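# Roll the whiteboard into the next room's yellow bay

## Task

Bring the whiteboard through to the adjoining room and leave it in that room's yellow taped bay, with each of its four wheels fully inside the tape and none touching it. The board must stay there without the robot holding it. At the end the coffee table must still be standing upright. The sliding door must never be banged open or closed. The robot must not tip over or finish leaning.

## Robot and tools

Robot: TidyBot++, a mobile base 0.54 m long, 0.50 m wide and 0.38 m high on four powered casters. It carries one seven-joint arm with a two-finger gripper. The shoulder sits 0.12 m ahead of the base centre and 0.68 m above the floor. The arm starts folded with the hand aimed down. In that pose the hand reaches up to 0.08 m beyond the front of the base, and the elbow is up to 1.15 m high. Cameras: base_camera is fixed on the base, and wrist_camera looks along the hand.

Frames: the base frame has its origin on the floor below the base centre, with x forward, y to the left and z up. The odometry frame is the base frame as it was when the scene began. Heading is positive to the left and runs from -3.142 to 3.142.

execute_actions: "actions" is a list holding one action or none. An empty list only reports state and images. An action can contain "base", "joints" or both, plus optional "speeds". The motions in one action start at the same moment.
- base: a relative move from where the base currently is, with exactly one key. translate_m is metres along x, forward positive, -2 to 2. strafe_m is metres sideways, left positive, -2 to 2. rotate_rad is radians of turn in place, counter-clockwise positive, -6.3 to 6.3. A move that would need more than 8.667 s at its top speed is refused.
- joints: absolute targets by name, in radians. joint_1_rad (any angle) swings the whole arm about vertical; positive is clockwise from above, which is opposite to heading. joint_2_rad is the shoulder, -2.249 to 2.249. joint_3_rad takes any angle. joint_4_rad is the elbow, -2.579 to 2.579. joint_5_rad takes any angle. joint_6_rad is the wrist, -2.099 to 2.099. joint_7_rad (any angle) rolls the hand. gripper_pos runs from 0 (open, gap about 85 mm) to 1 (closed, squeezing about 100 N per finger). Joints that take any angle go the short way, so for big turns use steps under half a turn. With joint_1_rad 0, joint_3_rad 3.14 and joint_5_rad 0, the arm stays in the vertical x-z plane. Measured from vertical, with forward lean positive, the upper arm (0.42 m) is at joint_2_rad. The forearm (0.31 m) is at joint_2_rad - joint_4_rad. The hand (0.31 m to the hand point) is at that minus joint_6_rad.
- speeds: lowers the top speed for this action only. translate_m and strafe_m take 0.05 to 0.5 m/s, rotate_rad takes 0.1 to 1.57 rad/s, and the highest value is the default.
- cameras: a list chosen from base_camera, wrist_camera and all. Leaving it out means all cameras; [] means none.
Any unknown key or out-of-range number rejects the whole call. A motion left out of an action may keep pushing toward its earlier target. One action runs for at most 15 s.

wait: seconds from 0 to 10. It commands nothing and returns state and images. zoom_image: camera plus region [x0, y0, x1, y1] in pixels of that camera's latest image, at most 504x504. finished_scene: scene number. It ends the scene, cannot be undone, and reports success. While the operator is deliberating, the robot keeps holding its last command.

Reading results: base_status and joint_status report how each motion finished. done means the base wheels turned the full amount, even if they slipped, or that a joint is within tolerance. off_target means it stopped short and may still be pushing. After contact_stop or time_out, the motion holds where it stopped. A blocked base can report done while well short of its goal. not_followed, or the line "joint command not followed" with a cause, means arm targets were withheld, usually to avoid self-collision. Those targets may be retried later. on_its_own lists motion that was not commanded. Other lines: base_odometry comes from wheel turns, so it drifts. base_tilt is in degrees, positive for leaning forward or right. hand_pose is the point between the finger pads, in the base frame. joint_positions are the joint readings. motor_effort is a percentage of maximum, with the peak in brackets. Motor temperatures are given per joint, with MOTOR HOT from 60 °C and an OVER-TEMPERATURE FAULT at 75 °C. After a fault, limit_stop_at_motor_heat means the target must be sent again. ARM HIT flags a hard contact between the arm and itself or the base. The pictures line gives the order of the images. The readings and camera calibration contain small errors, so check the images.

Precision: friction leaves joints a centimetre or two off. To correct, send each joint its last command plus (wanted minus read). Loads make the arm sag. While holding something, never command the angle currently read. A hand pointing straight down reaches at most about 0.94 m above the floor.

Avoid: slamming the sliding door; knocking over the coffee table; driving while the arm is caught on something above about 0.8 m, which can tip the robot; large sideways forces on a raised hand; torque faults (joints 1-4 limit 104.5 N m, joints 5-7 limit 51.3 N m), which freeze the arm for 10 s while the base keeps moving; ramming obstacles; and dropping objects. Loose objects may occasionally get bumped by outside forces. Release the whiteboard before ending the scene so it rests in the bay by itself.

Each tool is called after "Emit:" by a JSON object that holds its "api" and its "payload", one argument or row to a line.

## Session

Emit:
{"api": "execute_actions", "payload": {
  "actions": []
}}

Scene clock: 0.00 s.
Motor temperatures (°C, as the motors report them): [32 28 27 32 35 35 38]
base_odometry: x=+0.000 y=+0.000 heading=+0.000 (m, m, rad; odometry frame)
base_tilt: forward=+0.3 right=-1.2 (deg)
base_status: not commanded
joint_positions: joint_1_rad=-0.018 joint_2_rad=-0.320 joint_3_rad=+3.162 joint_4_rad=-2.541 joint_5_rad=+0.042 joint_6_rad=-0.898 joint_7_rad=+1.596 gripper_pos=+0.000
joint_status: not commanded
motor_effort: joint_1_rad=+1 joint_2_rad=+0 joint_3_rad=+1 joint_4_rad=+14 joint_5_rad=-1 joint_6_rad=+1 joint_7_rad=+1 (%)
hand_pose: x=+0.2442 y=-0.0083 z=+0.5798 quat_wxyz=(+0.013, +1.000, +0.025, +0.011) (m; base frame)
pictures: base_camera, wrist_camera
Images, in order (width x height): base_camera 644x364, wrist_camera 644x476.

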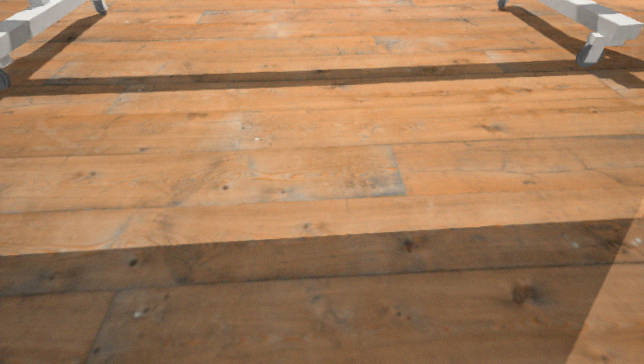

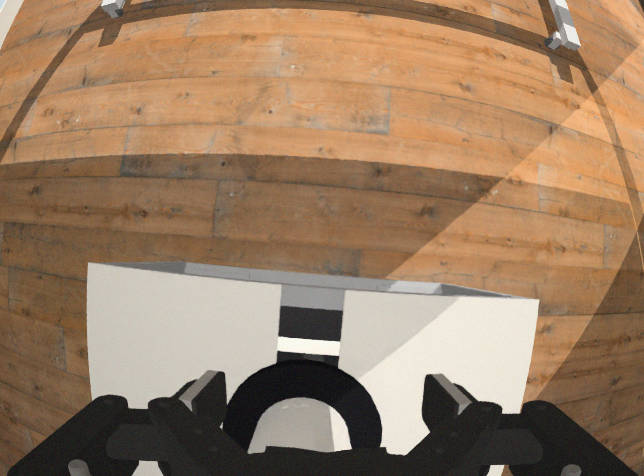

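Emit:
{"api": "execute_actions", "payload": {
  "actions": [
    {"joints":{"joint_2_rad":-0.5,"joint_4_rad":-2.3,"joint_6_rad":0.0}}
  ],
  "cameras": ["wrist_camera"]
}}

Scene clock: 4.40 s.
Motor temperatures (°C, as the motors report them): [32 28 27 32 35 35 38]
base_odometry: x=+0.000 y=+0.000 heading=+0.000 (m, m, rad; odometry frame)
base_tilt: forward=+0.3 right=-1.2 (deg)
base_status: not commanded
joint_positions: joint_1_rad=-0.018 joint_2_rad=-0.488 joint_3_rad=+3.162 joint_4_rad=-2.306 joint_5_rad=+0.042 joint_6_rad=-0.023 joint_7_rad=+1.596 gripper_pos=+0.000
joint_status: all done
motor_effort: joint_1_rad=+1(1) joint_2_rad=-3(4) joint_3_rad=+1(1) joint_4_rad=+22(23) joint_5_rad=-1(1) joint_6_rad=+9(9) joint_7_rad=+0(1) (%)
hand_pose: x=+0.5267 y=-0.0009 z=+0.8937 quat_wxyz=(+0.017, +0.795, +0.024, +0.605) (m; base frame)
pictures: wrist_camera
camera_calibration (this result's frames):
wrist_camera: T_world_to_cam=[[0.00964716, -0.997546, 0.0693489, -0.064836], [-0.224617, -0.0697416, -0.971948, 1.05356], [0.974399, -0.00620041, -0.224739, -0.175074], [0, 0, 0, 1]] pos_world=[0.407864, 0.00771457, 0.989155]
Images, in order (width x height): wrist_camera 644x476.

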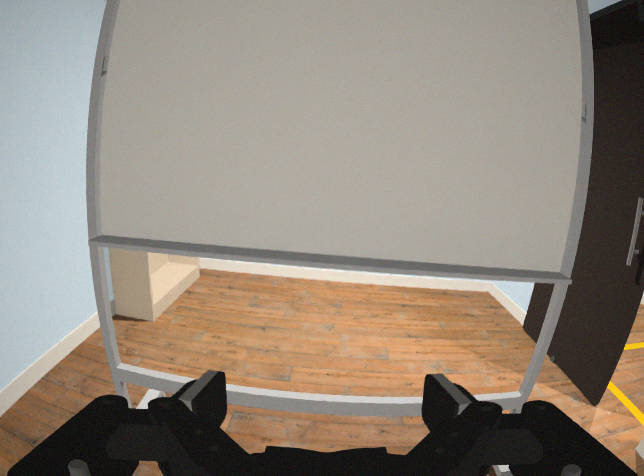

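Emit:
{"api": "execute_actions", "payload": {
  "actions": [
    {"joints":{"joint_1_rad":1.1,"joint_6_rad":-0.15}}
  ],
  "cameras": ["wrist_camera"]
}}

Scene clock: 8.80 s.
Motor temperatures (°C, as the motors report them): [32 28 27 32 35 35 38]
base_odometry: x=+0.000 y=+0.000 heading=+0.000 (m, m, rad; odometry frame)
base_tilt: forward=+0.3 right=-1.1 (deg)
base_status: not commanded
joint_positions: joint_1_rad=+1.083 joint_2_rad=-0.488 joint_3_rad=+3.162 joint_4_rad=-2.306 joint_5_rad=+0.042 joint_6_rad=-0.107 joint_7_rad=+1.596 gripper_pos=+0.000
joint_status: all done
motor_effort: joint_1_rad=+1(1) joint_2_rad=-3(3) joint_3_rad=+0(1) joint_4_rad=+22(22) joint_5_rad=-1(1) joint_6_rad=+9(10) joint_7_rad=+0(0) (%)
hand_pose: x=+0.2983 y=-0.3573 z=+0.8689 quat_wxyz=(+0.313, +0.711, -0.409, +0.478) (m; base frame)
pictures: wrist_camera
camera_calibration (this result's frames):
wrist_camera: T_world_to_cam=[[-0.883753, -0.462798, 0.0692795, 0.0411998], [-0.200447, 0.240604, -0.9497, 1.03764], [0.42285, -0.853187, -0.305401, -0.0282684], [0, 0, 0, 1]] pos_world=[0.256355, -0.254711, 0.973957]
Images, in order (width x height): wrist_camera 644x476.

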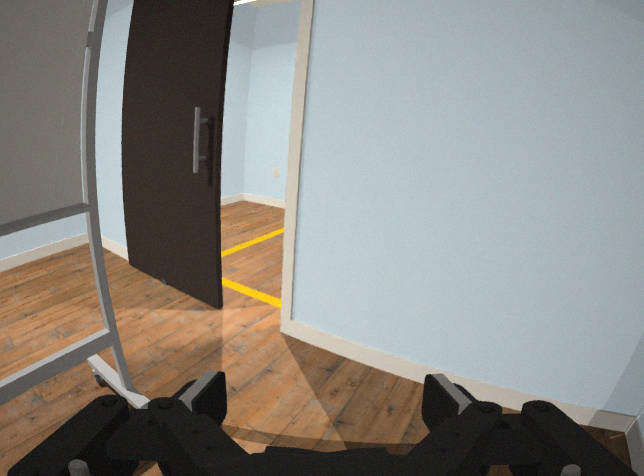

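Emit:
{"api": "execute_actions", "payload": {
  "actions": [
    {"joints":{"joint_1_rad":2.7}}
  ],
  "cameras": ["wrist_camera"]
}}

Scene clock: 28.50 s.
Motor temperatures (°C, as the motors report them): [32 28 27 32 35 35 38]
base_odometry: x=+0.000 y=+0.000 heading=+0.000 (m, m, rad; odometry frame)
base_tilt: forward=+0.3 right=-1.1 (deg)
base_status: not commanded
joint_positions: joint_1_rad=+2.683 joint_2_rad=-0.488 joint_3_rad=+3.162 joint_4_rad=-2.306 joint_5_rad=+0.042 joint_6_rad=-0.107 joint_7_rad=+1.596 gripper_pos=+0.000
joint_status: all done
motor_effort: joint_1_rad=+1(0) joint_2_rad=-2(3) joint_3_rad=+1(1) joint_4_rad=+22(22) joint_5_rad=-1(1) joint_6_rad=+9(9) joint_7_rad=+1(0) (%)
hand_pose: x=-0.2434 y=-0.1688 z=+0.8689 quat_wxyz=(+0.561, +0.202, -0.795, +0.108) (m; base frame)
pictures: wrist_camera
camera_calibration (this result's frames):
wrist_camera: T_world_to_cam=[[-0.436734, 0.896919, 0.0692795, -0.0119955], [0.246368, 0.193319, -0.9497, 0.984466], [-0.865197, -0.397698, -0.305401, 0.125009], [0, 0, 0, 1]] pos_world=[-0.139622, -0.129842, 0.973957]
Images, in order (width x height): wrist_camera 644x476.

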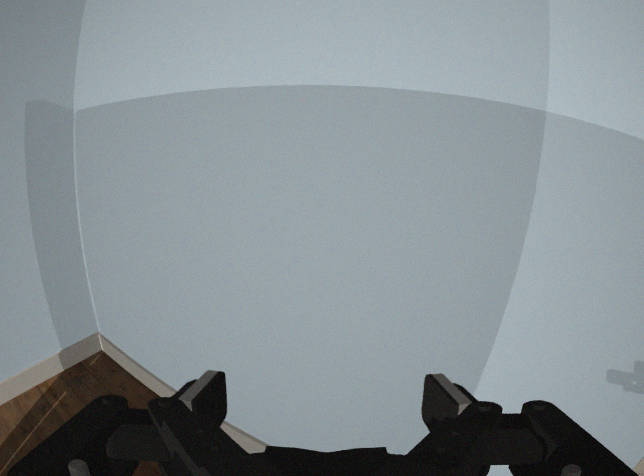

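Emit:
{"api": "execute_actions", "payload": {
  "actions": [
    {"base":{"strafe_m":-1.08},"joints":{"joint_1_rad":0.4}}
  ]
}}

Scene clock: 37.03 s.
Motor temperatures (°C, as the motors report them): [32 28 27 32 35 35 38]
base_odometry: x=-0.001 y=-1.080 heading=+0.000 (m, m, rad; odometry frame)
base_tilt: forward=+0.3 right=-1.1 (deg)
base_status: done
joint_positions: joint_1_rad=+0.418 joint_2_rad=-0.489 joint_3_rad=+3.162 joint_4_rad=-2.306 joint_5_rad=+0.042 joint_6_rad=-0.109 joint_7_rad=+1.596 gripper_pos=+0.000
joint_status: all done
motor_effort: joint_1_rad=+1(0) joint_2_rad=-3(4) joint_3_rad=+1(1) joint_4_rad=+23(23) joint_5_rad=-1(1) joint_6_rad=+8(9) joint_7_rad=+0(0) (%)
hand_pose: x=+0.4802 y=-0.1704 z=+0.8685 quat_wxyz=(+0.140, +0.806, -0.155, +0.554) (m; base frame)
pictures: base_camera, wrist_camera
camera_calibration (this result's frames):
wrist_camera: T_world_to_cam=[[-0.409921, -0.909487, 0.0692713, -0.0151882], [-0.307631, 0.0663594, -0.949189, 1.05007], [0.858678, -0.410402, -0.306989, -0.0783568], [0, 0, 0, 1]] pos_world=[0.384092, -0.115653, 0.973712]
Images, in order (width x height): base_camera 644x364, wrist_camera 644x476.

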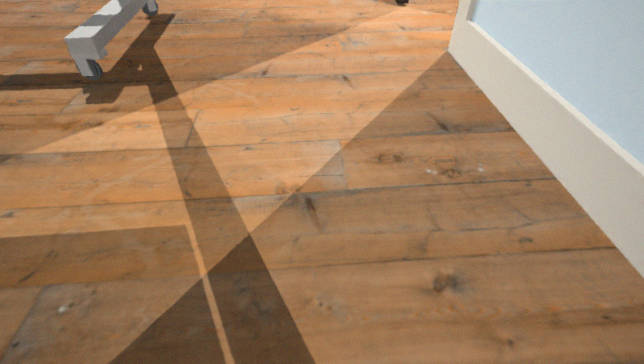

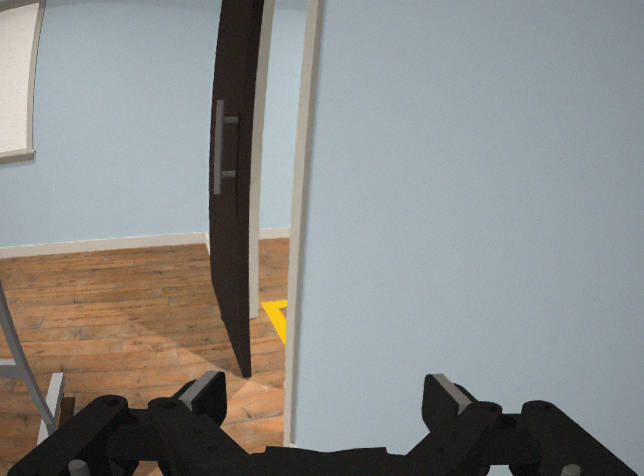

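Emit:
{"api": "execute_actions", "payload": {
  "actions": [
    {"base":{"strafe_m":0.1},"joints":{"joint_1_rad":1.0,"joint_2_rad":-0.61,"joint_4_rad":-2.51,"joint_6_rad":0.25,"gripper_pos":1}}
  ],
  "cameras": []
}}

Emit:
{"api": "execute_actions", "payload": {
  "actions": [
    {"base":{"translate_m":0.6},"joints":{"joint_1_rad":1.58}}
  ]
}}

Scene clock: 74.13 s.
Motor temperatures (°C, as the motors report them): [32 28 27 32 35 35 38]
base_odometry: x=-0.001 y=-0.980 heading=+0.000 (m, m, rad; odometry frame)
base_tilt: forward=+0.3 right=-1.2 (deg)
base_status: done
joint_positions: joint_1_rad=+0.983 joint_2_rad=-0.589 joint_3_rad=+3.162 joint_4_rad=-2.488 joint_5_rad=+0.042 joint_6_rad=+0.208 joint_7_rad=+1.596 gripper_pos=+0.999
joint_status: all done
motor_effort: joint_1_rad=+1(0) joint_2_rad=+0(3) joint_3_rad=+1(1) joint_4_rad=+22(22) joint_5_rad=-1(1) joint_6_rad=+9(9) joint_7_rad=+1(1) (%)
hand_pose: x=+0.3219 y=-0.3130 z=+0.8933 quat_wxyz=(+0.331, +0.668, -0.338, +0.575) (m; base frame)
pictures: none
No camera images: the call's "cameras" was empty. Leave "cameras" out to get every camera's image.

Scene clock: 76.73 s.
Motor temperatures (°C, as the motors report them): [32 28 27 32 35 35 38]
base_odometry: x=+0.599 y=-0.980 heading=+0.000 (m, m, rad; odometry frame)
base_tilt: forward=+0.3 right=-1.1 (deg)
base_status: done
joint_positions: joint_1_rad=+1.563 joint_2_rad=-0.594 joint_3_rad=+3.162 joint_4_rad=-2.489 joint_5_rad=+0.042 joint_6_rad=+0.208 joint_7_rad=+1.596 gripper_pos=+0.999
joint_status: all done
motor_effort: joint_1_rad=+1(0) joint_2_rad=+0(2) joint_3_rad=+0(2) joint_4_rad=+22(22) joint_5_rad=-1(1) joint_6_rad=+9(10) joint_7_rad=+1(1) (%)
hand_pose: x=+0.1173 y=-0.3718 z=+0.8947 quat_wxyz=(+0.482, +0.542, -0.513, +0.458) (m; base frame)
pictures: base_camera, wrist_camera
camera_calibration (this result's frames):
wrist_camera: T_world_to_cam=[[-0.997817, 0.0023427, 0.0660026, 0.0619464], [-0.0656591, 0.0725787, -0.995199, 0.991768], [-0.00712184, -0.99736, -0.0722664, -0.168044], [0, 0, 0, 1]] pos_world=[0.125733, -0.239727, 0.970774]
Images, in order (width x height): base_camera 644x364, wrist_camera 644x476.

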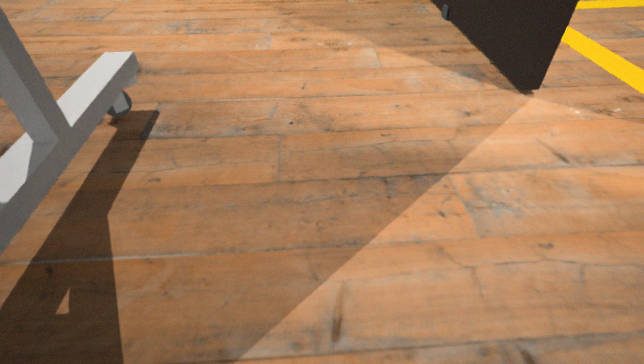

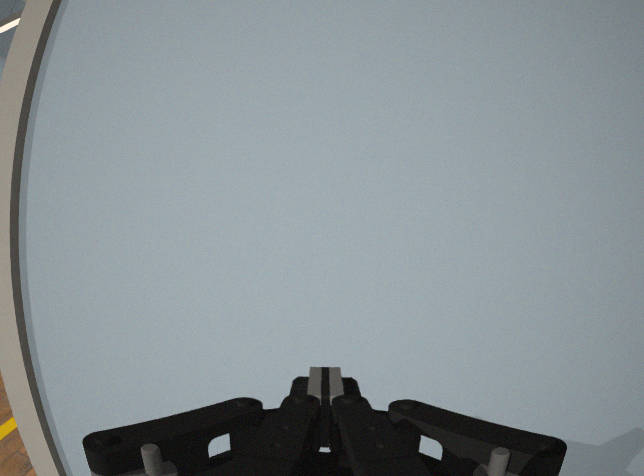

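Emit:
{"api": "execute_actions", "payload": {
  "actions": [
    {"base":{"translate_m":0.53}}
  ]
}}

Scene clock: 86.40 s.
Motor temperatures (°C, as the motors report them): [32 28 27 32 35 35 38]
base_odometry: x=+1.130 y=-0.980 heading=+0.000 (m, m, rad; odometry frame)
base_tilt: forward=+0.3 right=-1.1 (deg)
base_status: done
joint_positions: joint_1_rad=+1.563 joint_2_rad=-0.594 joint_3_rad=+3.162 joint_4_rad=-2.489 joint_5_rad=+0.042 joint_6_rad=+0.208 joint_7_rad=+1.596 gripper_pos=+0.999
joint_status: not commanded
motor_effort: joint_1_rad=+1(1) joint_2_rad=+1(1) joint_3_rad=+1(2) joint_4_rad=+22(22) joint_5_rad=-1(1) joint_6_rad=+9(10) joint_7_rad=+1(0) (%)
hand_pose: x=+0.1173 y=-0.3718 z=+0.8947 quat_wxyz=(+0.483, +0.542, -0.513, +0.458) (m; base frame)
pictures: base_camera, wrist_camera
camera_calibration (this result's frames):
wrist_camera: T_world_to_cam=[[-0.997817, 0.00234446, 0.066002, 0.0619477], [-0.0656587, 0.0725243, -0.995203, 0.991761], [-0.00711996, -0.997364, -0.072212, -0.168089], [0, 0, 0, 1]] pos_world=[0.125733, -0.239717, 0.970776]
Images, in order (width x height): base_camera 644x364, wrist_camera 644x476.

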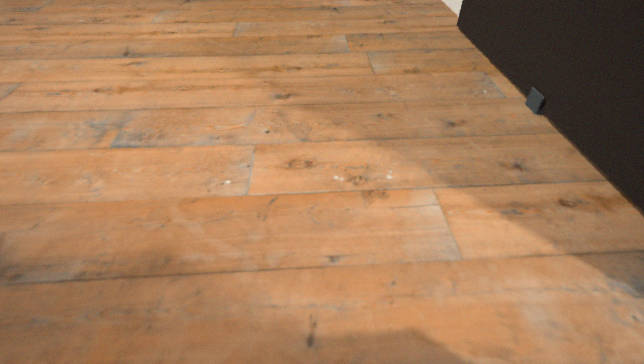

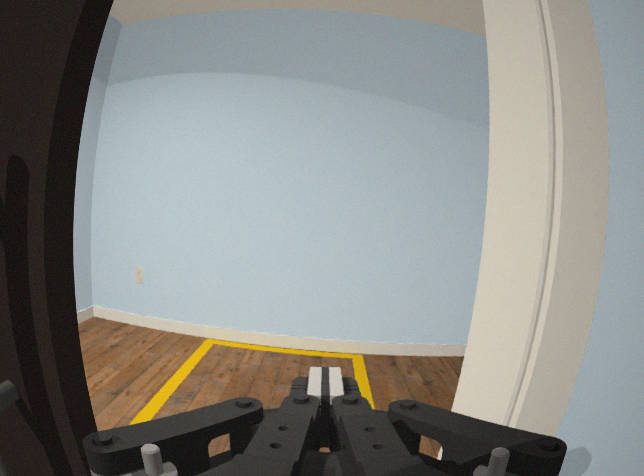

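Emit:
{"api": "execute_actions", "payload": {
  "actions": [
    {"base":{"translate_m":0.08},"joints":{"joint_2_rad":-0.355,"joint_4_rad":-2.25},"speeds":{"translate_m":0.1}}
  ]
}}

Scene clock: 97.50 s.
Motor temperatures (°C, as the motors report them): [32 28 27 32 35 35 38]
base_odometry: x=+1.210 y=-0.980 heading=+0.000 (m, m, rad; odometry frame)
base_tilt: forward=+0.3 right=-1.1 (deg)
base_status: done
joint_positions: joint_1_rad=+1.563 joint_2_rad=-0.367 joint_3_rad=+3.162 joint_4_rad=-2.267 joint_5_rad=+0.042 joint_6_rad=+0.209 joint_7_rad=+1.596 gripper_pos=+0.999
joint_status: all done
motor_effort: joint_1_rad=+1(2) joint_2_rad=-7(7) joint_3_rad=+0(2) joint_4_rad=+22(22) joint_5_rad=-1(1) joint_6_rad=+9(10) joint_7_rad=+1(1) (%)
hand_pose: x=+0.1161 y=-0.4556 z=+0.9357 quat_wxyz=(+0.483, +0.544, -0.514, +0.455) (m; base frame)
pictures: base_camera, wrist_camera
camera_calibration (this result's frames):
wrist_camera: T_world_to_cam=[[-0.997532, 0.00423875, 0.0700819, 0.0552457], [-0.0695461, 0.0772866, -0.99458, 1.04061], [-0.00963216, -0.997, -0.0768011, -0.243967], [0, 0, 0, 1]] pos_world=[0.12513, -0.323895, 1.01236]
Images, in order (width x height): base_camera 644x364, wrist_camera 644x476.

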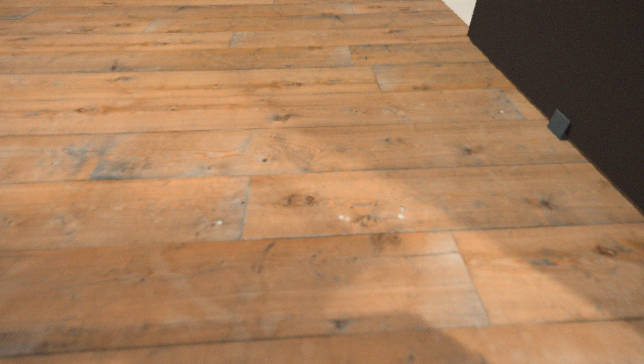

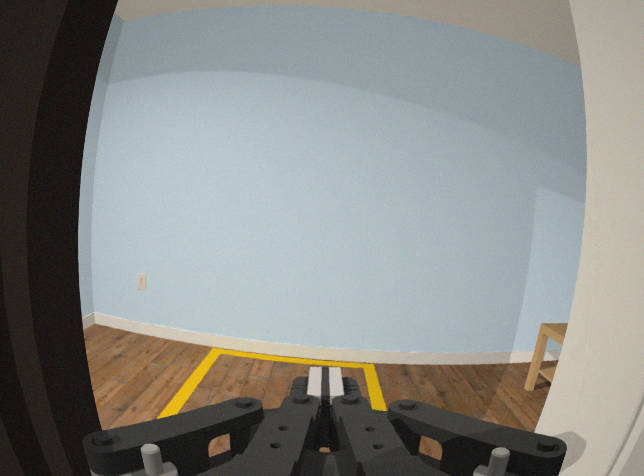

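Emit:
{"api": "execute_actions", "payload": {
  "actions": [
    {"base":{"translate_m":0.22},"speeds":{"translate_m":0.07}}
  ]
}}

Scene clock: 104.47 s.
Motor temperatures (°C, as the motors report them): [32 28 27 32 35 35 38]
base_odometry: x=+1.430 y=-0.979 heading=+0.001 (m, m, rad; odometry frame)
base_tilt: forward=+0.3 right=-1.1 (deg)
base_status: done
joint_positions: joint_1_rad=+1.600 joint_2_rad=-0.368 joint_3_rad=+3.182 joint_4_rad=-2.267 joint_5_rad=+0.042 joint_6_rad=+0.209 joint_7_rad=+1.596 gripper_pos=+0.999
joint_status: not commanded
motor_effort: joint_1_rad=-1(8) joint_2_rad=-5(8) joint_3_rad=-2(9) joint_4_rad=+22(29) joint_5_rad=-1(0) joint_6_rad=+10(13) joint_7_rad=+1(1) (%)
hand_pose: x=+0.0892 y=-0.4550 z=+0.9360 quat_wxyz=(+0.494, +0.528, -0.530, +0.444) (m; base frame)
pictures: base_camera, wrist_camera
camera_calibration (this result's frames):
wrist_camera: T_world_to_cam=[[-0.996251, 0.0591571, 0.0631247, 0.0598306], [-0.0582896, 0.0801719, -0.995075, 1.03977], [-0.0639266, -0.995024, -0.0764231, -0.238148], [0, 0, 0, 1]] pos_world=[0.10499, -0.323863, 1.01267]
Images, in order (width x height): base_camera 644x364, wrist_camera 644x476.

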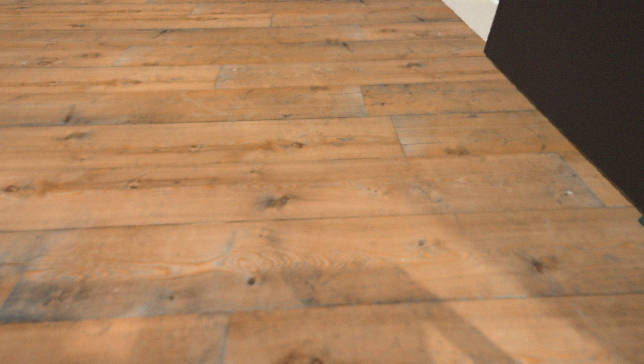

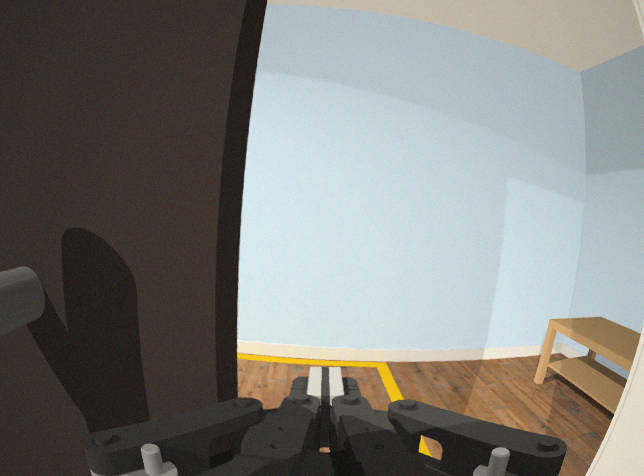

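Emit:
{"api": "execute_actions", "payload": {
  "actions": [
    {"base":{"translate_m":0.22},"speeds":{"translate_m":0.08}}
  ]
}}

Scene clock: 110.50 s.
Motor temperatures (°C, as the motors report them): [32 28 27 32 35 35 38]
base_odometry: x=+1.650 y=-0.979 heading=+0.001 (m, m, rad; odometry frame)
base_tilt: forward=+0.3 right=-1.2 (deg)
base_status: done
joint_positions: joint_1_rad=+1.602 joint_2_rad=-0.368 joint_3_rad=+3.184 joint_4_rad=-2.267 joint_5_rad=+0.042 joint_6_rad=+0.209 joint_7_rad=+1.596 gripper_pos=+0.999
joint_status: not commanded
motor_effort: joint_1_rad=+0(9) joint_2_rad=-6(6) joint_3_rad=+0(10) joint_4_rad=+23(26) joint_5_rad=-1(1) joint_6_rad=+9(11) joint_7_rad=+1(0) (%)
hand_pose: x=+0.0867 y=-0.4548 z=+0.9359 quat_wxyz=(+0.494, +0.526, -0.532, +0.443) (m; base frame)
pictures: base_camera, wrist_camera
camera_calibration (this result's frames):
wrist_camera: T_world_to_cam=[[-0.996002, 0.064121, 0.0621978, 0.0604348], [-0.0569578, 0.0805403, -0.995123, 1.03963], [-0.0688177, -0.994687, -0.0765661, -0.237454], [0, 0, 0, 1]] pos_world=[0.103067, -0.3238, 1.01262]
Images, in order (width x height): base_camera 644x364, wrist_camera 644x476.

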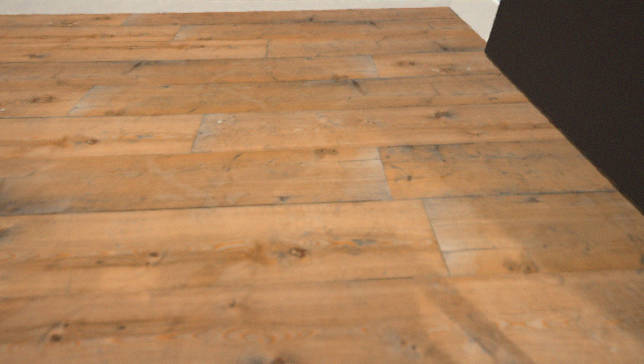

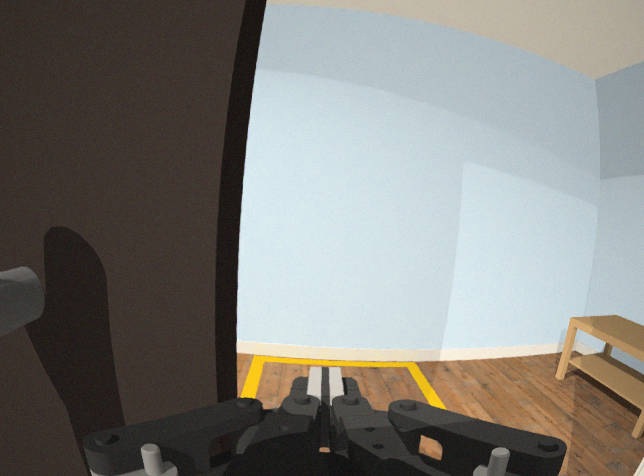

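Emit:
{"api": "execute_actions", "payload": {
  "actions": [
    {"base":{"translate_m":0.07},"speeds":{"translate_m":0.05}}
  ],
  "cameras": ["wrist_camera"]
}}

Scene clock: 114.27 s.
Motor temperatures (°C, as the motors report them): [32 28 27 32 35 35 38]
base_odometry: x=+1.720 y=-0.979 heading=+0.001 (m, m, rad; odometry frame)
base_tilt: forward=+0.3 right=-1.1 (deg)
base_status: done
joint_positions: joint_1_rad=+1.606 joint_2_rad=-0.368 joint_3_rad=+3.188 joint_4_rad=-2.267 joint_5_rad=+0.042 joint_6_rad=+0.209 joint_7_rad=+1.596 gripper_pos=+0.999
joint_status: not commanded
motor_effort: joint_1_rad=-2(8) joint_2_rad=-6(7) joint_3_rad=-3(9) joint_4_rad=+23(25) joint_5_rad=+0(1) joint_6_rad=+10(11) joint_7_rad=+1(0) (%)
hand_pose: x=+0.0831 y=-0.4546 z=+0.9359 quat_wxyz=(+0.496, +0.524, -0.534, +0.441) (m; base frame)
pictures: wrist_camera
camera_calibration (this result's frames):
wrist_camera: T_world_to_cam=[[-0.995608, 0.0711739, 0.0608143, 0.0613315], [-0.0550069, 0.0808905, -0.995204, 1.03948], [-0.0757519, -0.994179, -0.0766202, -0.236633], [0, 0, 0, 1]] pos_world=[0.100315, -0.323705, 1.01263]
Images, in order (width x height): wrist_camera 644x476.

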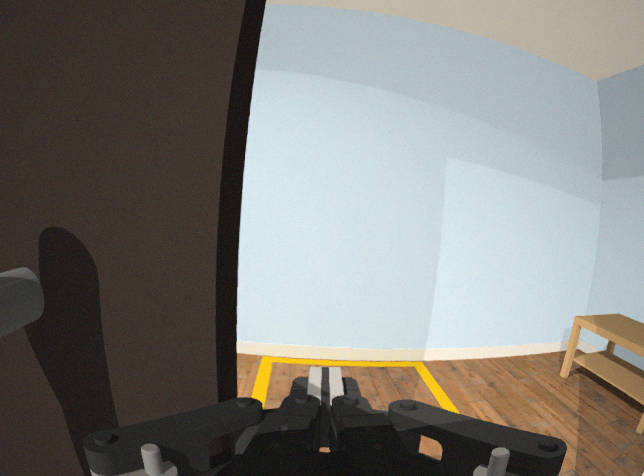

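Emit:
{"api": "execute_actions", "payload": {
  "actions": [
    {"base":{"translate_m":-0.27},"joints":{"joint_6_rad":-0.35,"gripper_pos":0}}
  ],
  "cameras": []
}}

Emit:
{"api": "execute_actions", "payload": {
  "actions": [
    {"base":{"strafe_m":-0.1},"joints":{"joint_1_rad":1.62,"joint_3_rad":3.12}}
  ]
}}

Scene clock: 139.53 s.
Motor temperatures (°C, as the motors report them): [32 28 27 33 35 35 38]
base_odometry: x=+1.450 y=-0.979 heading=+0.001 (m, m, rad; odometry frame)
base_tilt: forward=+0.3 right=-1.1 (deg)
base_status: done
joint_positions: joint_1_rad=+1.590 joint_2_rad=-0.365 joint_3_rad=+3.168 joint_4_rad=-2.259 joint_5_rad=+0.042 joint_6_rad=-0.329 joint_7_rad=+1.596 gripper_pos=+0.000
joint_status: all done
motor_effort: joint_1_rad=+1(4) joint_2_rad=-6(10) joint_3_rad=+1(5) joint_4_rad=+20(23) joint_5_rad=+0(0) joint_6_rad=+8(8) joint_7_rad=+0(1) (%)
hand_pose: x=+0.0977 y=-0.3950 z=+0.7859 quat_wxyz=(+0.331, +0.637, -0.631, +0.294) (m; base frame)
pictures: none
No camera images: the call's "cameras" was empty. Leave "cameras" out to get every camera's image.

Scene clock: 140.80 s.
Motor temperatures (°C, as the motors report them): [32 28 27 33 35 35 38]
base_odometry: x=+1.450 y=-1.079 heading=+0.000 (m, m, rad; odometry frame)
base_tilt: forward=+0.3 right=-1.1 (deg)
base_status: done
joint_positions: joint_1_rad=+1.610 joint_2_rad=-0.358 joint_3_rad=+3.133 joint_4_rad=-2.259 joint_5_rad=+0.042 joint_6_rad=-0.329 joint_7_rad=+1.596 gripper_pos=+0.000
joint_status: all done
motor_effort: joint_1_rad=+1(1) joint_2_rad=-5(7) joint_3_rad=+1(1) joint_4_rad=+21(22) joint_5_rad=-1(1) joint_6_rad=+7(8) joint_7_rad=+0(0) (%)
hand_pose: x=+0.1040 y=-0.3955 z=+0.7834 quat_wxyz=(+0.331, +0.644, -0.626, +0.290) (m; base frame)
pictures: base_camera, wrist_camera
camera_calibration (this result's frames):
wrist_camera: T_world_to_cam=[[-0.996912, 0.0038531, 0.0784298, 0.0469199], [-0.061704, 0.579304, -0.812773, 0.938986], [-0.0485664, -0.815103, -0.577277, 0.272209], [0, 0, 0, 1]] pos_world=[0.117934, -0.322261, 0.916643]
Images, in order (width x height): base_camera 644x364, wrist_camera 644x476.

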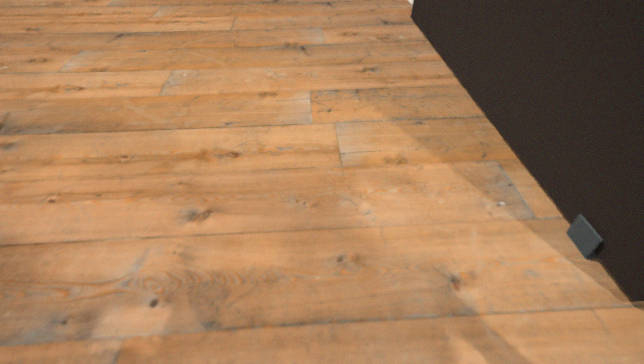

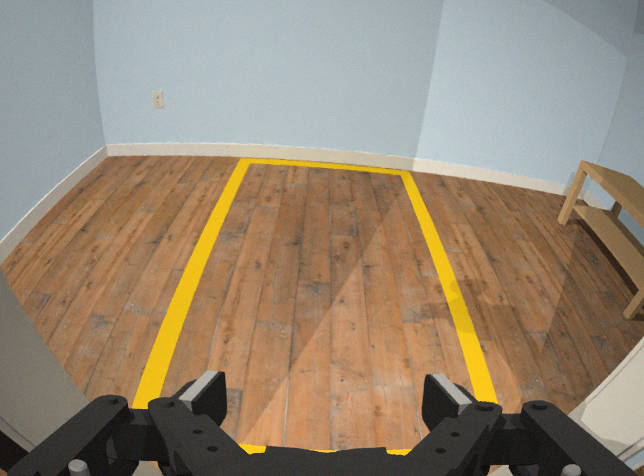

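Emit:
{"api": "execute_actions", "payload": {
  "actions": [
    {"joints":{"joint_4_rad":-2.54,"joint_6_rad":-0.9,"joint_1_rad":1.2}}
  ],
  "cameras": []
}}

Emit:
{"api": "execute_actions", "payload": {
  "actions": [
    {"base":{"rotate_rad":1.571},"joints":{"joint_1_rad":-0.2}}
  ]
}}

Scene clock: 167.87 s.
Motor temperatures (°C, as the motors report them): [32 28 27 33 35 35 38]
base_odometry: x=+1.450 y=-1.079 heading=+0.000 (m, m, rad; odometry frame)
base_tilt: forward=+0.3 right=-1.1 (deg)
base_status: not commanded
joint_positions: joint_1_rad=+1.218 joint_2_rad=-0.358 joint_3_rad=+3.133 joint_4_rad=-2.521 joint_5_rad=+0.042 joint_6_rad=-0.862 joint_7_rad=+1.596 gripper_pos=+0.000
joint_status: all done
motor_effort: joint_1_rad=+1(1) joint_2_rad=-1(6) joint_3_rad=+0(1) joint_4_rad=+15(21) joint_5_rad=-1(0) joint_6_rad=+1(8) joint_7_rad=+1(1) (%)
hand_pose: x=+0.1635 y=-0.1430 z=+0.5913 quat_wxyz=(+0.049, +0.835, -0.547, +0.037) (m; base frame)
pictures: none
No camera images: the call's "cameras" was empty. Leave "cameras" out to get every camera's image.

Scene clock: 170.53 s.
Motor temperatures (°C, as the motors report them): [32 28 27 33 35 35 38]
base_odometry: x=+1.450 y=-1.079 heading=+1.570 (m, m, rad; odometry frame)
base_tilt: forward=+0.3 right=-1.1 (deg)
base_status: done
joint_positions: joint_1_rad=-0.182 joint_2_rad=-0.358 joint_3_rad=+3.133 joint_4_rad=-2.521 joint_5_rad=+0.042 joint_6_rad=-0.862 joint_7_rad=+1.596 gripper_pos=+0.000
joint_status: all done
motor_effort: joint_1_rad=+1(2) joint_2_rad=-1(1) joint_3_rad=+1(1) joint_4_rad=+15(14) joint_5_rad=-1(0) joint_6_rad=+1(1) joint_7_rad=+0(1) (%)
hand_pose: x=+0.2675 y=+0.0195 z=+0.5913 quat_wxyz=(+0.013, +0.991, +0.120, +0.060) (m; base frame)
pictures: base_camera, wrist_camera
camera_calibration (this result's frames):
wrist_camera: T_world_to_cam=[[0.24553, -0.967943, 0.0529229, -0.074943], [-0.955272, -0.250877, -0.156576, 0.419691], [0.164833, -0.0121118, -0.986247, 0.676659], [0, 0, 0, 1]] pos_world=[0.307784, 0.0409457, 0.737032]
Images, in order (width x height): base_camera 644x364, wrist_camera 644x476.

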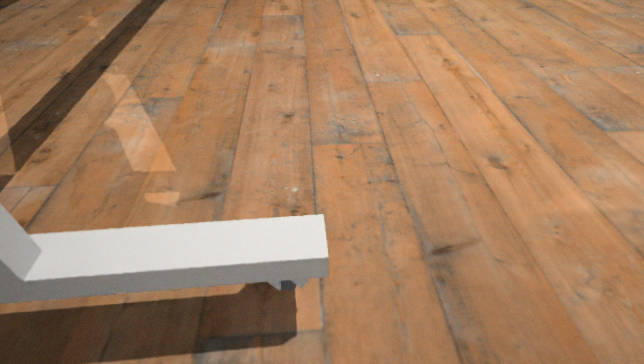

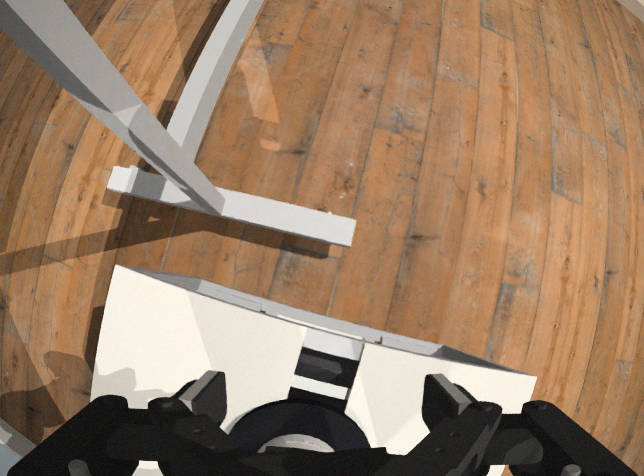

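Emit:
{"api": "execute_actions", "payload": {
  "actions": [
    {"base":{"translate_m":-0.35},"joints":{"joint_6_rad":1.0,"joint_5_rad":0.5}}
  ],
  "cameras": []
}}

Emit:
{"api": "execute_actions", "payload": {
  "actions": [
    {"joints":{"joint_1_rad":-0.93,"joint_2_rad":0.9,"joint_3_rad":3.15,"joint_4_rad":-2.23,"joint_5_rad":0.95,"joint_6_rad":1.6,"joint_7_rad":1.55}}
  ]
}}

Scene clock: 181.17 s.
Motor temperatures (°C, as the motors report them): [32 28 27 33 35 35 38]
base_odometry: x=+1.450 y=-1.429 heading=+1.571 (m, m, rad; odometry frame)
base_tilt: forward=+0.3 right=-1.1 (deg)
base_status: done
joint_positions: joint_1_rad=-0.183 joint_2_rad=-0.359 joint_3_rad=+3.133 joint_4_rad=-2.526 joint_5_rad=+0.477 joint_6_rad=+0.981 joint_7_rad=+1.596 gripper_pos=+0.000
joint_status: all done
motor_effort: joint_1_rad=+1(2) joint_2_rad=-3(5) joint_3_rad=+2(2) joint_4_rad=+19(20) joint_5_rad=-4(4) joint_6_rad=+8(9) joint_7_rad=+0(1) (%)
hand_pose: x=+0.4735 y=+0.1921 z=+0.9913 quat_wxyz=(-0.067, +0.514, +0.295, +0.802) (m; base frame)
pictures: none
No camera images: the call's "cameras" was empty. Leave "cameras" out to get every camera's image.

Scene clock: 183.70 s.
Motor temperatures (°C, as the motors report them): [32 28 27 32 35 35 38]
base_odometry: x=+1.450 y=-1.429 heading=+1.571 (m, m, rad; odometry frame)
base_tilt: forward=+0.3 right=-1.2 (deg)
base_status: not commanded
joint_positions: joint_1_rad=-0.915 joint_2_rad=+0.887 joint_3_rad=+3.133 joint_4_rad=-2.253 joint_5_rad=+0.923 joint_6_rad=+1.556 joint_7_rad=+1.580 gripper_pos=+0.000
joint_status: all done
motor_effort: joint_1_rad=+1(0) joint_2_rad=-29(30) joint_3_rad=-3(4) joint_4_rad=+3(19) joint_5_rad=+0(3) joint_6_rad=+10(9) joint_7_rad=+0(1) (%)
hand_pose: x=+0.2317 y=+0.5604 z=+0.6310 quat_wxyz=(-0.560, +0.427, +0.567, +0.428) (m; base frame)
pictures: base_camera, wrist_camera
camera_calibration (this result's frames):
wrist_camera: T_world_to_cam=[[0.965789, 0.258702, 0.0180232, -0.377002], [0.00835182, 0.0384347, -0.999226, 0.673728], [-0.259195, 0.965192, 0.0349592, -0.365572], [0, 0, 0, 1]] pos_world=[0.263723, 0.424484, 0.692781]
Images, in order (width x height): base_camera 644x364, wrist_camera 644x476.

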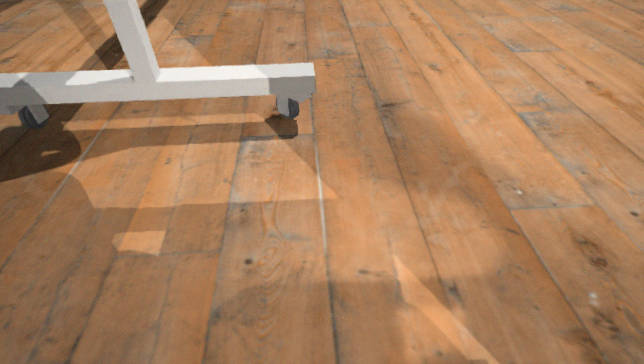

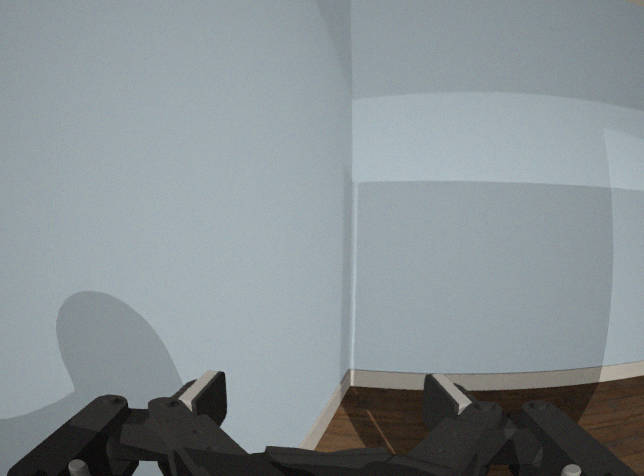

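Wrong sign on joint 5; flipping it.

Emit:
{"api": "execute_actions", "payload": {
  "actions": [
    {"joints":{"joint_5_rad":-0.94}}
  ]
}}

Scene clock: 187.77 s.
Motor temperatures (°C, as the motors report them): [32 28 27 32 35 35 38]
base_odometry: x=+1.450 y=-1.429 heading=+1.571 (m, m, rad; odometry frame)
base_tilt: forward=+0.3 right=-1.2 (deg)
base_status: not commanded
joint_positions: joint_1_rad=-0.920 joint_2_rad=+0.887 joint_3_rad=+3.137 joint_4_rad=-2.247 joint_5_rad=-0.941 joint_6_rad=+1.557 joint_7_rad=+1.580 gripper_pos=+0.000
joint_status: all done
motor_effort: joint_1_rad=+1(1) joint_2_rad=-29(30) joint_3_rad=+3(3) joint_4_rad=+3(5) joint_5_rad=-1(0) joint_6_rad=+10(9) joint_7_rad=+1(0) (%)
hand_pose: x=+0.6274 y=+0.2573 z=+0.6294 quat_wxyz=(+0.007, +0.712, -0.006, +0.703) (m; base frame)
pictures: base_camera, wrist_camera
camera_calibration (this result's frames):
wrist_camera: T_world_to_cam=[[-0.0291497, -0.9995, 0.0122591, 0.270836], [0.0295077, -0.0131194, -0.999478, 0.680626], [0.999139, -0.0287728, 0.0298754, -0.500985], [0, 0, 0, 1]] pos_world=[0.488365, 0.265215, 0.691918]
Images, in order (width x height): base_camera 644x364, wrist_camera 644x476.

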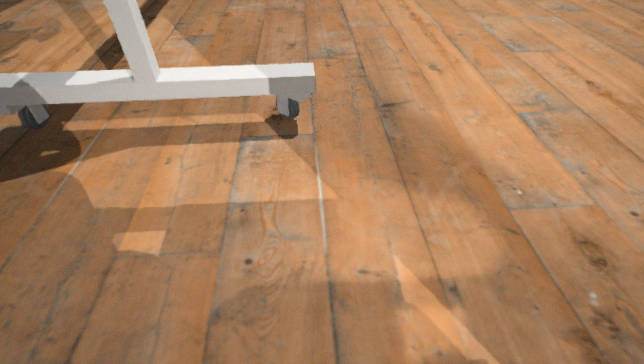

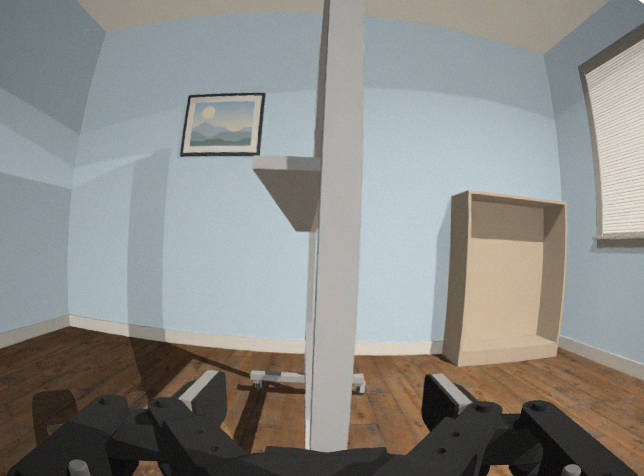

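Emit:
{"api": "execute_actions", "payload": {
  "actions": [
    {"base":{"translate_m":0.13},"joints":{"joint_1_rad":-0.86},"speeds":{"translate_m":0.15}}
  ]
}}

Scene clock: 192.83 s.
Motor temperatures (°C, as the motors report them): [32 28 27 32 35 35 38]
base_odometry: x=+1.450 y=-1.300 heading=+1.572 (m, m, rad; odometry frame)
base_tilt: forward=+0.3 right=-1.2 (deg)
base_status: done
joint_positions: joint_1_rad=-0.867 joint_2_rad=+0.887 joint_3_rad=+3.140 joint_4_rad=-2.247 joint_5_rad=-0.941 joint_6_rad=+1.558 joint_7_rad=+1.580 gripper_pos=+0.000
joint_status: all done
motor_effort: joint_1_rad=+1(5) joint_2_rad=-28(29) joint_3_rad=+3(4) joint_4_rad=+3(4) joint_5_rad=-1(2) joint_6_rad=+9(9) joint_7_rad=+1(0) (%)
hand_pose: x=+0.6410 y=+0.2292 z=+0.6305 quat_wxyz=(+0.026, +0.710, -0.025, +0.703) (m; base frame)
pictures: base_camera, wrist_camera
camera_calibration (this result's frames):
wrist_camera: T_world_to_cam=[[-0.0837632, -0.996401, 0.0129958, 0.277017], [0.0325005, -0.0157664, -0.999347, 0.679623], [0.995956, -0.0832862, 0.0337041, -0.503247], [0, 0, 0, 1]] pos_world=[0.502328, 0.244822, 0.692541]
Images, in order (width x height): base_camera 644x364, wrist_camera 644x476.

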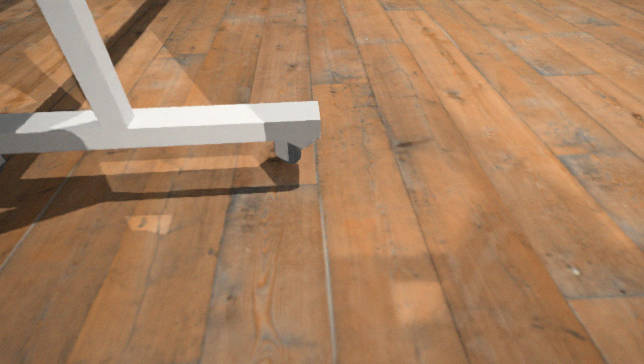

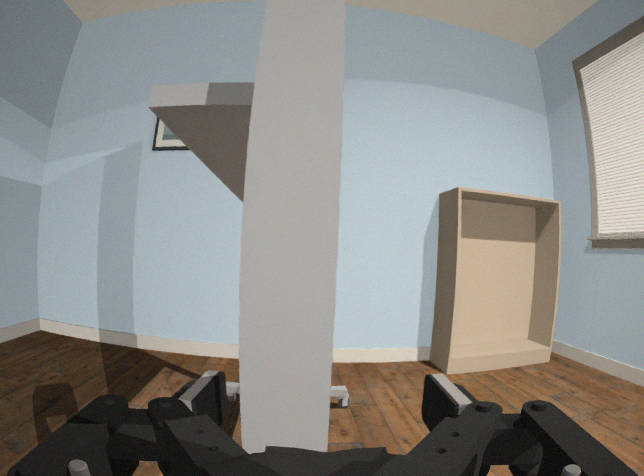

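Emit:
{"api": "execute_actions", "payload": {
  "actions": [
    {"joints":{"joint_5_rad":-0.86,"gripper_pos":1}}
  ]
}}

Scene clock: 196.53 s.
Motor temperatures (°C, as the motors report them): [32 28 27 32 35 35 38]
base_odometry: x=+1.450 y=-1.300 heading=+1.572 (m, m, rad; odometry frame)
base_tilt: forward=+0.4 right=-1.2 (deg)
base_status: not commanded
joint_positions: joint_1_rad=-0.865 joint_2_rad=+0.887 joint_3_rad=+3.141 joint_4_rad=-2.247 joint_5_rad=-0.876 joint_6_rad=+1.559 joint_7_rad=+1.571 gripper_pos=+0.682
joint_status: gripper_pos off_target (ended at +0.682, target +1.000); the others done
motor_effort: joint_1_rad=+2(6) joint_2_rad=-29(30) joint_3_rad=+4(7) joint_4_rad=+5(8) joint_5_rad=-2(5) joint_6_rad=+10(12) joint_7_rad=+0(3) (%)
hand_pose: x=+0.6424 y=+0.2479 z=+0.6310 quat_wxyz=(+0.002, +0.710, -0.005, +0.705) (m; base frame)
pictures: base_camera, wrist_camera
camera_calibration (this result's frames):
wrist_camera: T_world_to_cam=[[-0.0212942, -0.999752, 0.00654551, 0.260465], [0.0351986, -0.00729262, -0.999354, 0.676446], [0.999153, -0.0210501, 0.0353452, -0.521644], [0, 0, 0, 1]] pos_world=[0.502939, 0.254353, 0.692742]
Images, in order (width x height): base_camera 644x364, wrist_camera 644x476.

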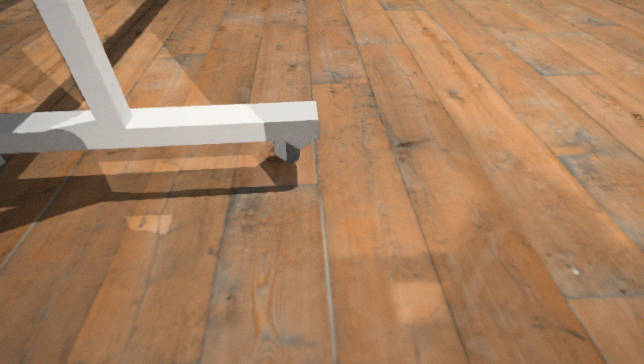

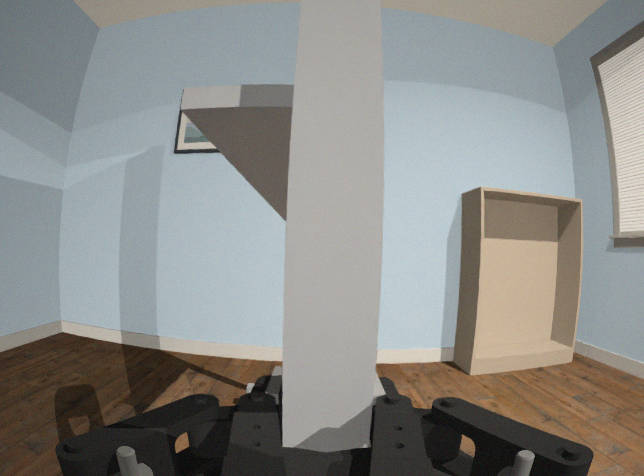

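Emit:
{"api": "execute_actions", "payload": {
  "actions": [
    {"base":{"translate_m":-0.2},"joints":{"joint_1_rad":-0.6,"joint_5_rad":-0.54},"speeds":{"translate_m":0.15}}
  ]
}}

Scene clock: 201.17 s.
Motor temperatures (°C, as the motors report them): [32 28 27 32 35 35 38]
base_odometry: x=+1.450 y=-1.500 heading=+1.572 (m, m, rad; odometry frame)
base_tilt: forward=+0.3 right=-1.1 (deg)
base_status: done
joint_positions: joint_1_rad=-0.591 joint_2_rad=+0.899 joint_3_rad=+3.147 joint_4_rad=-2.223 joint_5_rad=-0.552 joint_6_rad=+1.561 joint_7_rad=+1.571 gripper_pos=+0.684
joint_status: all done
motor_effort: joint_1_rad=+1(4) joint_2_rad=-31(34) joint_3_rad=+2(3) joint_4_rad=+7(8) joint_5_rad=+0(5) joint_6_rad=+10(14) joint_7_rad=+2(4) (%)
hand_pose: x=+0.7090 y=+0.1977 z=+0.6321 quat_wxyz=(-0.014, +0.704, +0.010, +0.710) (m; base frame)
pictures: base_camera, wrist_camera
camera_calibration (this result's frames):
wrist_camera: T_world_to_cam=[[0.0240276, -0.999695, 0.00579498, 0.18006], [0.0518262, -0.00454326, -0.998646, 0.662128], [0.998367, 0.0242954, 0.0517012, -0.607966], [0, 0, 0, 1]] pos_world=[0.568331, 0.197784, 0.691621]
Images, in order (width x height): base_camera 644x364, wrist_camera 644x476.

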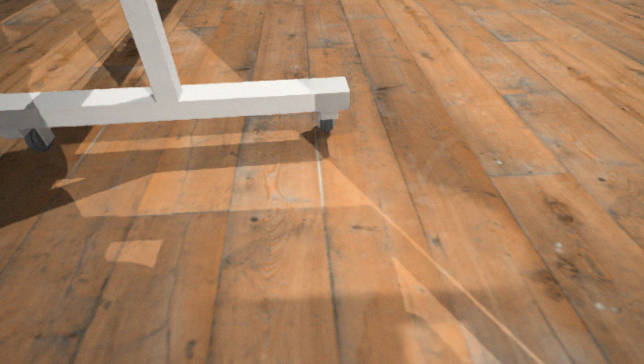

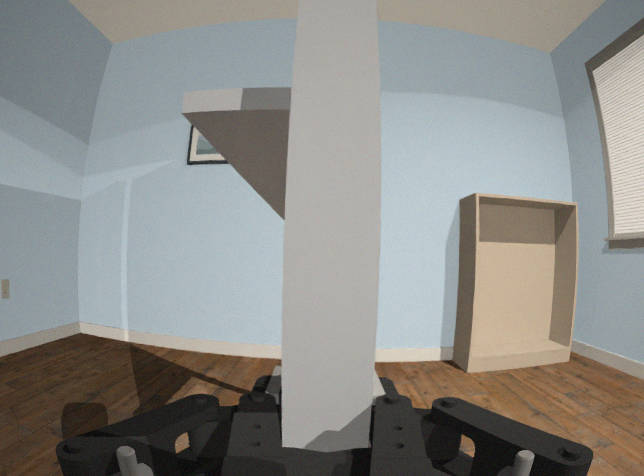

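Rolls easily.

Emit:
{"api": "execute_actions", "payload": {
  "actions": [
    {"base":{"translate_m":-0.2},"joints":{"joint_1_rad":-0.25,"joint_5_rad":-0.16},"speeds":{"translate_m":0.2}}
  ],
  "cameras": []
}}

Emit:
{"api": "execute_actions", "payload": {
  "actions": [
    {"base":{"translate_m":-0.2},"joints":{"joint_1_rad":0.1,"joint_5_rad":0.2},"speeds":{"translate_m":0.2}}
  ]
}}

Scene clock: 205.97 s.
Motor temperatures (°C, as the motors report them): [32 29 27 32 35 35 38]
base_odometry: x=+1.450 y=-1.700 heading=+1.573 (m, m, rad; odometry frame)
base_tilt: forward=+0.4 right=-1.2 (deg)
base_status: done
joint_positions: joint_1_rad=-0.260 joint_2_rad=+0.905 joint_3_rad=+3.148 joint_4_rad=-2.215 joint_5_rad=-0.169 joint_6_rad=+1.565 joint_7_rad=+1.570 gripper_pos=+0.684
joint_status: all done
motor_effort: joint_1_rad=+2(5) joint_2_rad=-30(38) joint_3_rad=+2(4) joint_4_rad=+5(7) joint_5_rad=-3(4) joint_6_rad=+8(18) joint_7_rad=+2(2) (%)
hand_pose: x=+0.7556 y=+0.1140 z=+0.6327 quat_wxyz=(-0.031, +0.700, +0.031, +0.712) (m; base frame)
pictures: none
No camera images: the call's "cameras" was empty. Leave "cameras" out to get every camera's image.

Scene clock: 207.63 s.
Motor temperatures (°C, as the motors report them): [32 29 27 32 35 35 38]
base_odometry: x=+1.451 y=-1.900 heading=+1.573 (m, m, rad; odometry frame)
base_tilt: forward=+0.4 right=-1.1 (deg)
base_status: done
joint_positions: joint_1_rad=+0.071 joint_2_rad=+0.906 joint_3_rad=+3.145 joint_4_rad=-2.216 joint_5_rad=+0.209 joint_6_rad=+1.569 joint_7_rad=+1.570 gripper_pos=+0.684
joint_status: all done
motor_effort: joint_1_rad=+4(7) joint_2_rad=-30(40) joint_3_rad=+1(3) joint_4_rad=+5(8) joint_5_rad=-6(7) joint_6_rad=+8(19) joint_7_rad=+2(2) (%)
hand_pose: x=+0.7639 y=+0.0191 z=+0.6323 quat_wxyz=(-0.047, +0.699, +0.050, +0.712) (m; base frame)
pictures: base_camera, wrist_camera
camera_calibration (this result's frames):
wrist_camera: T_world_to_cam=[[0.125146, -0.991996, 0.0167923, -0.0841291], [0.0615213, -0.00913378, -0.998064, 0.650962], [0.990229, 0.125936, 0.0598859, -0.659377], [0, 0, 0, 1]] pos_world=[0.623414, 0.00552956, 0.690602]
Images, in order (width x height): base_camera 644x364, wrist_camera 644x476.

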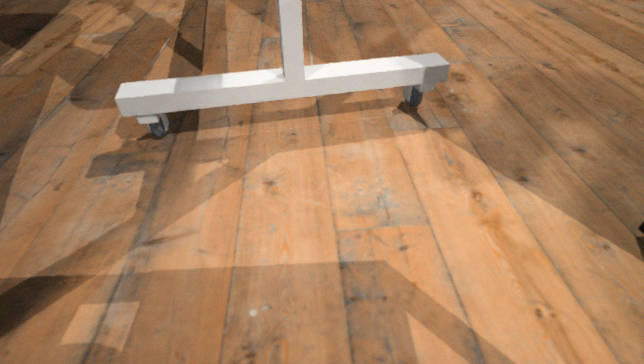

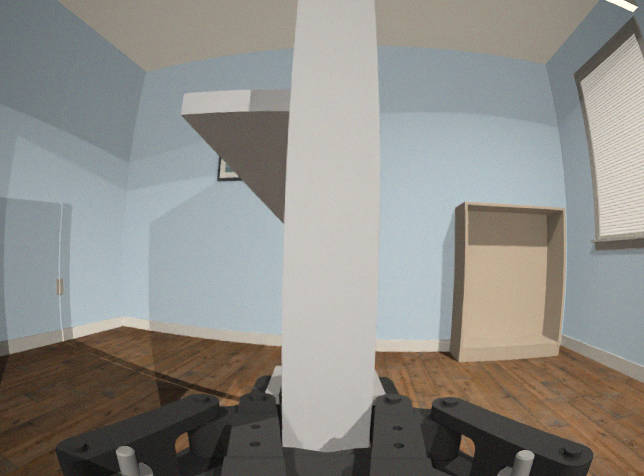

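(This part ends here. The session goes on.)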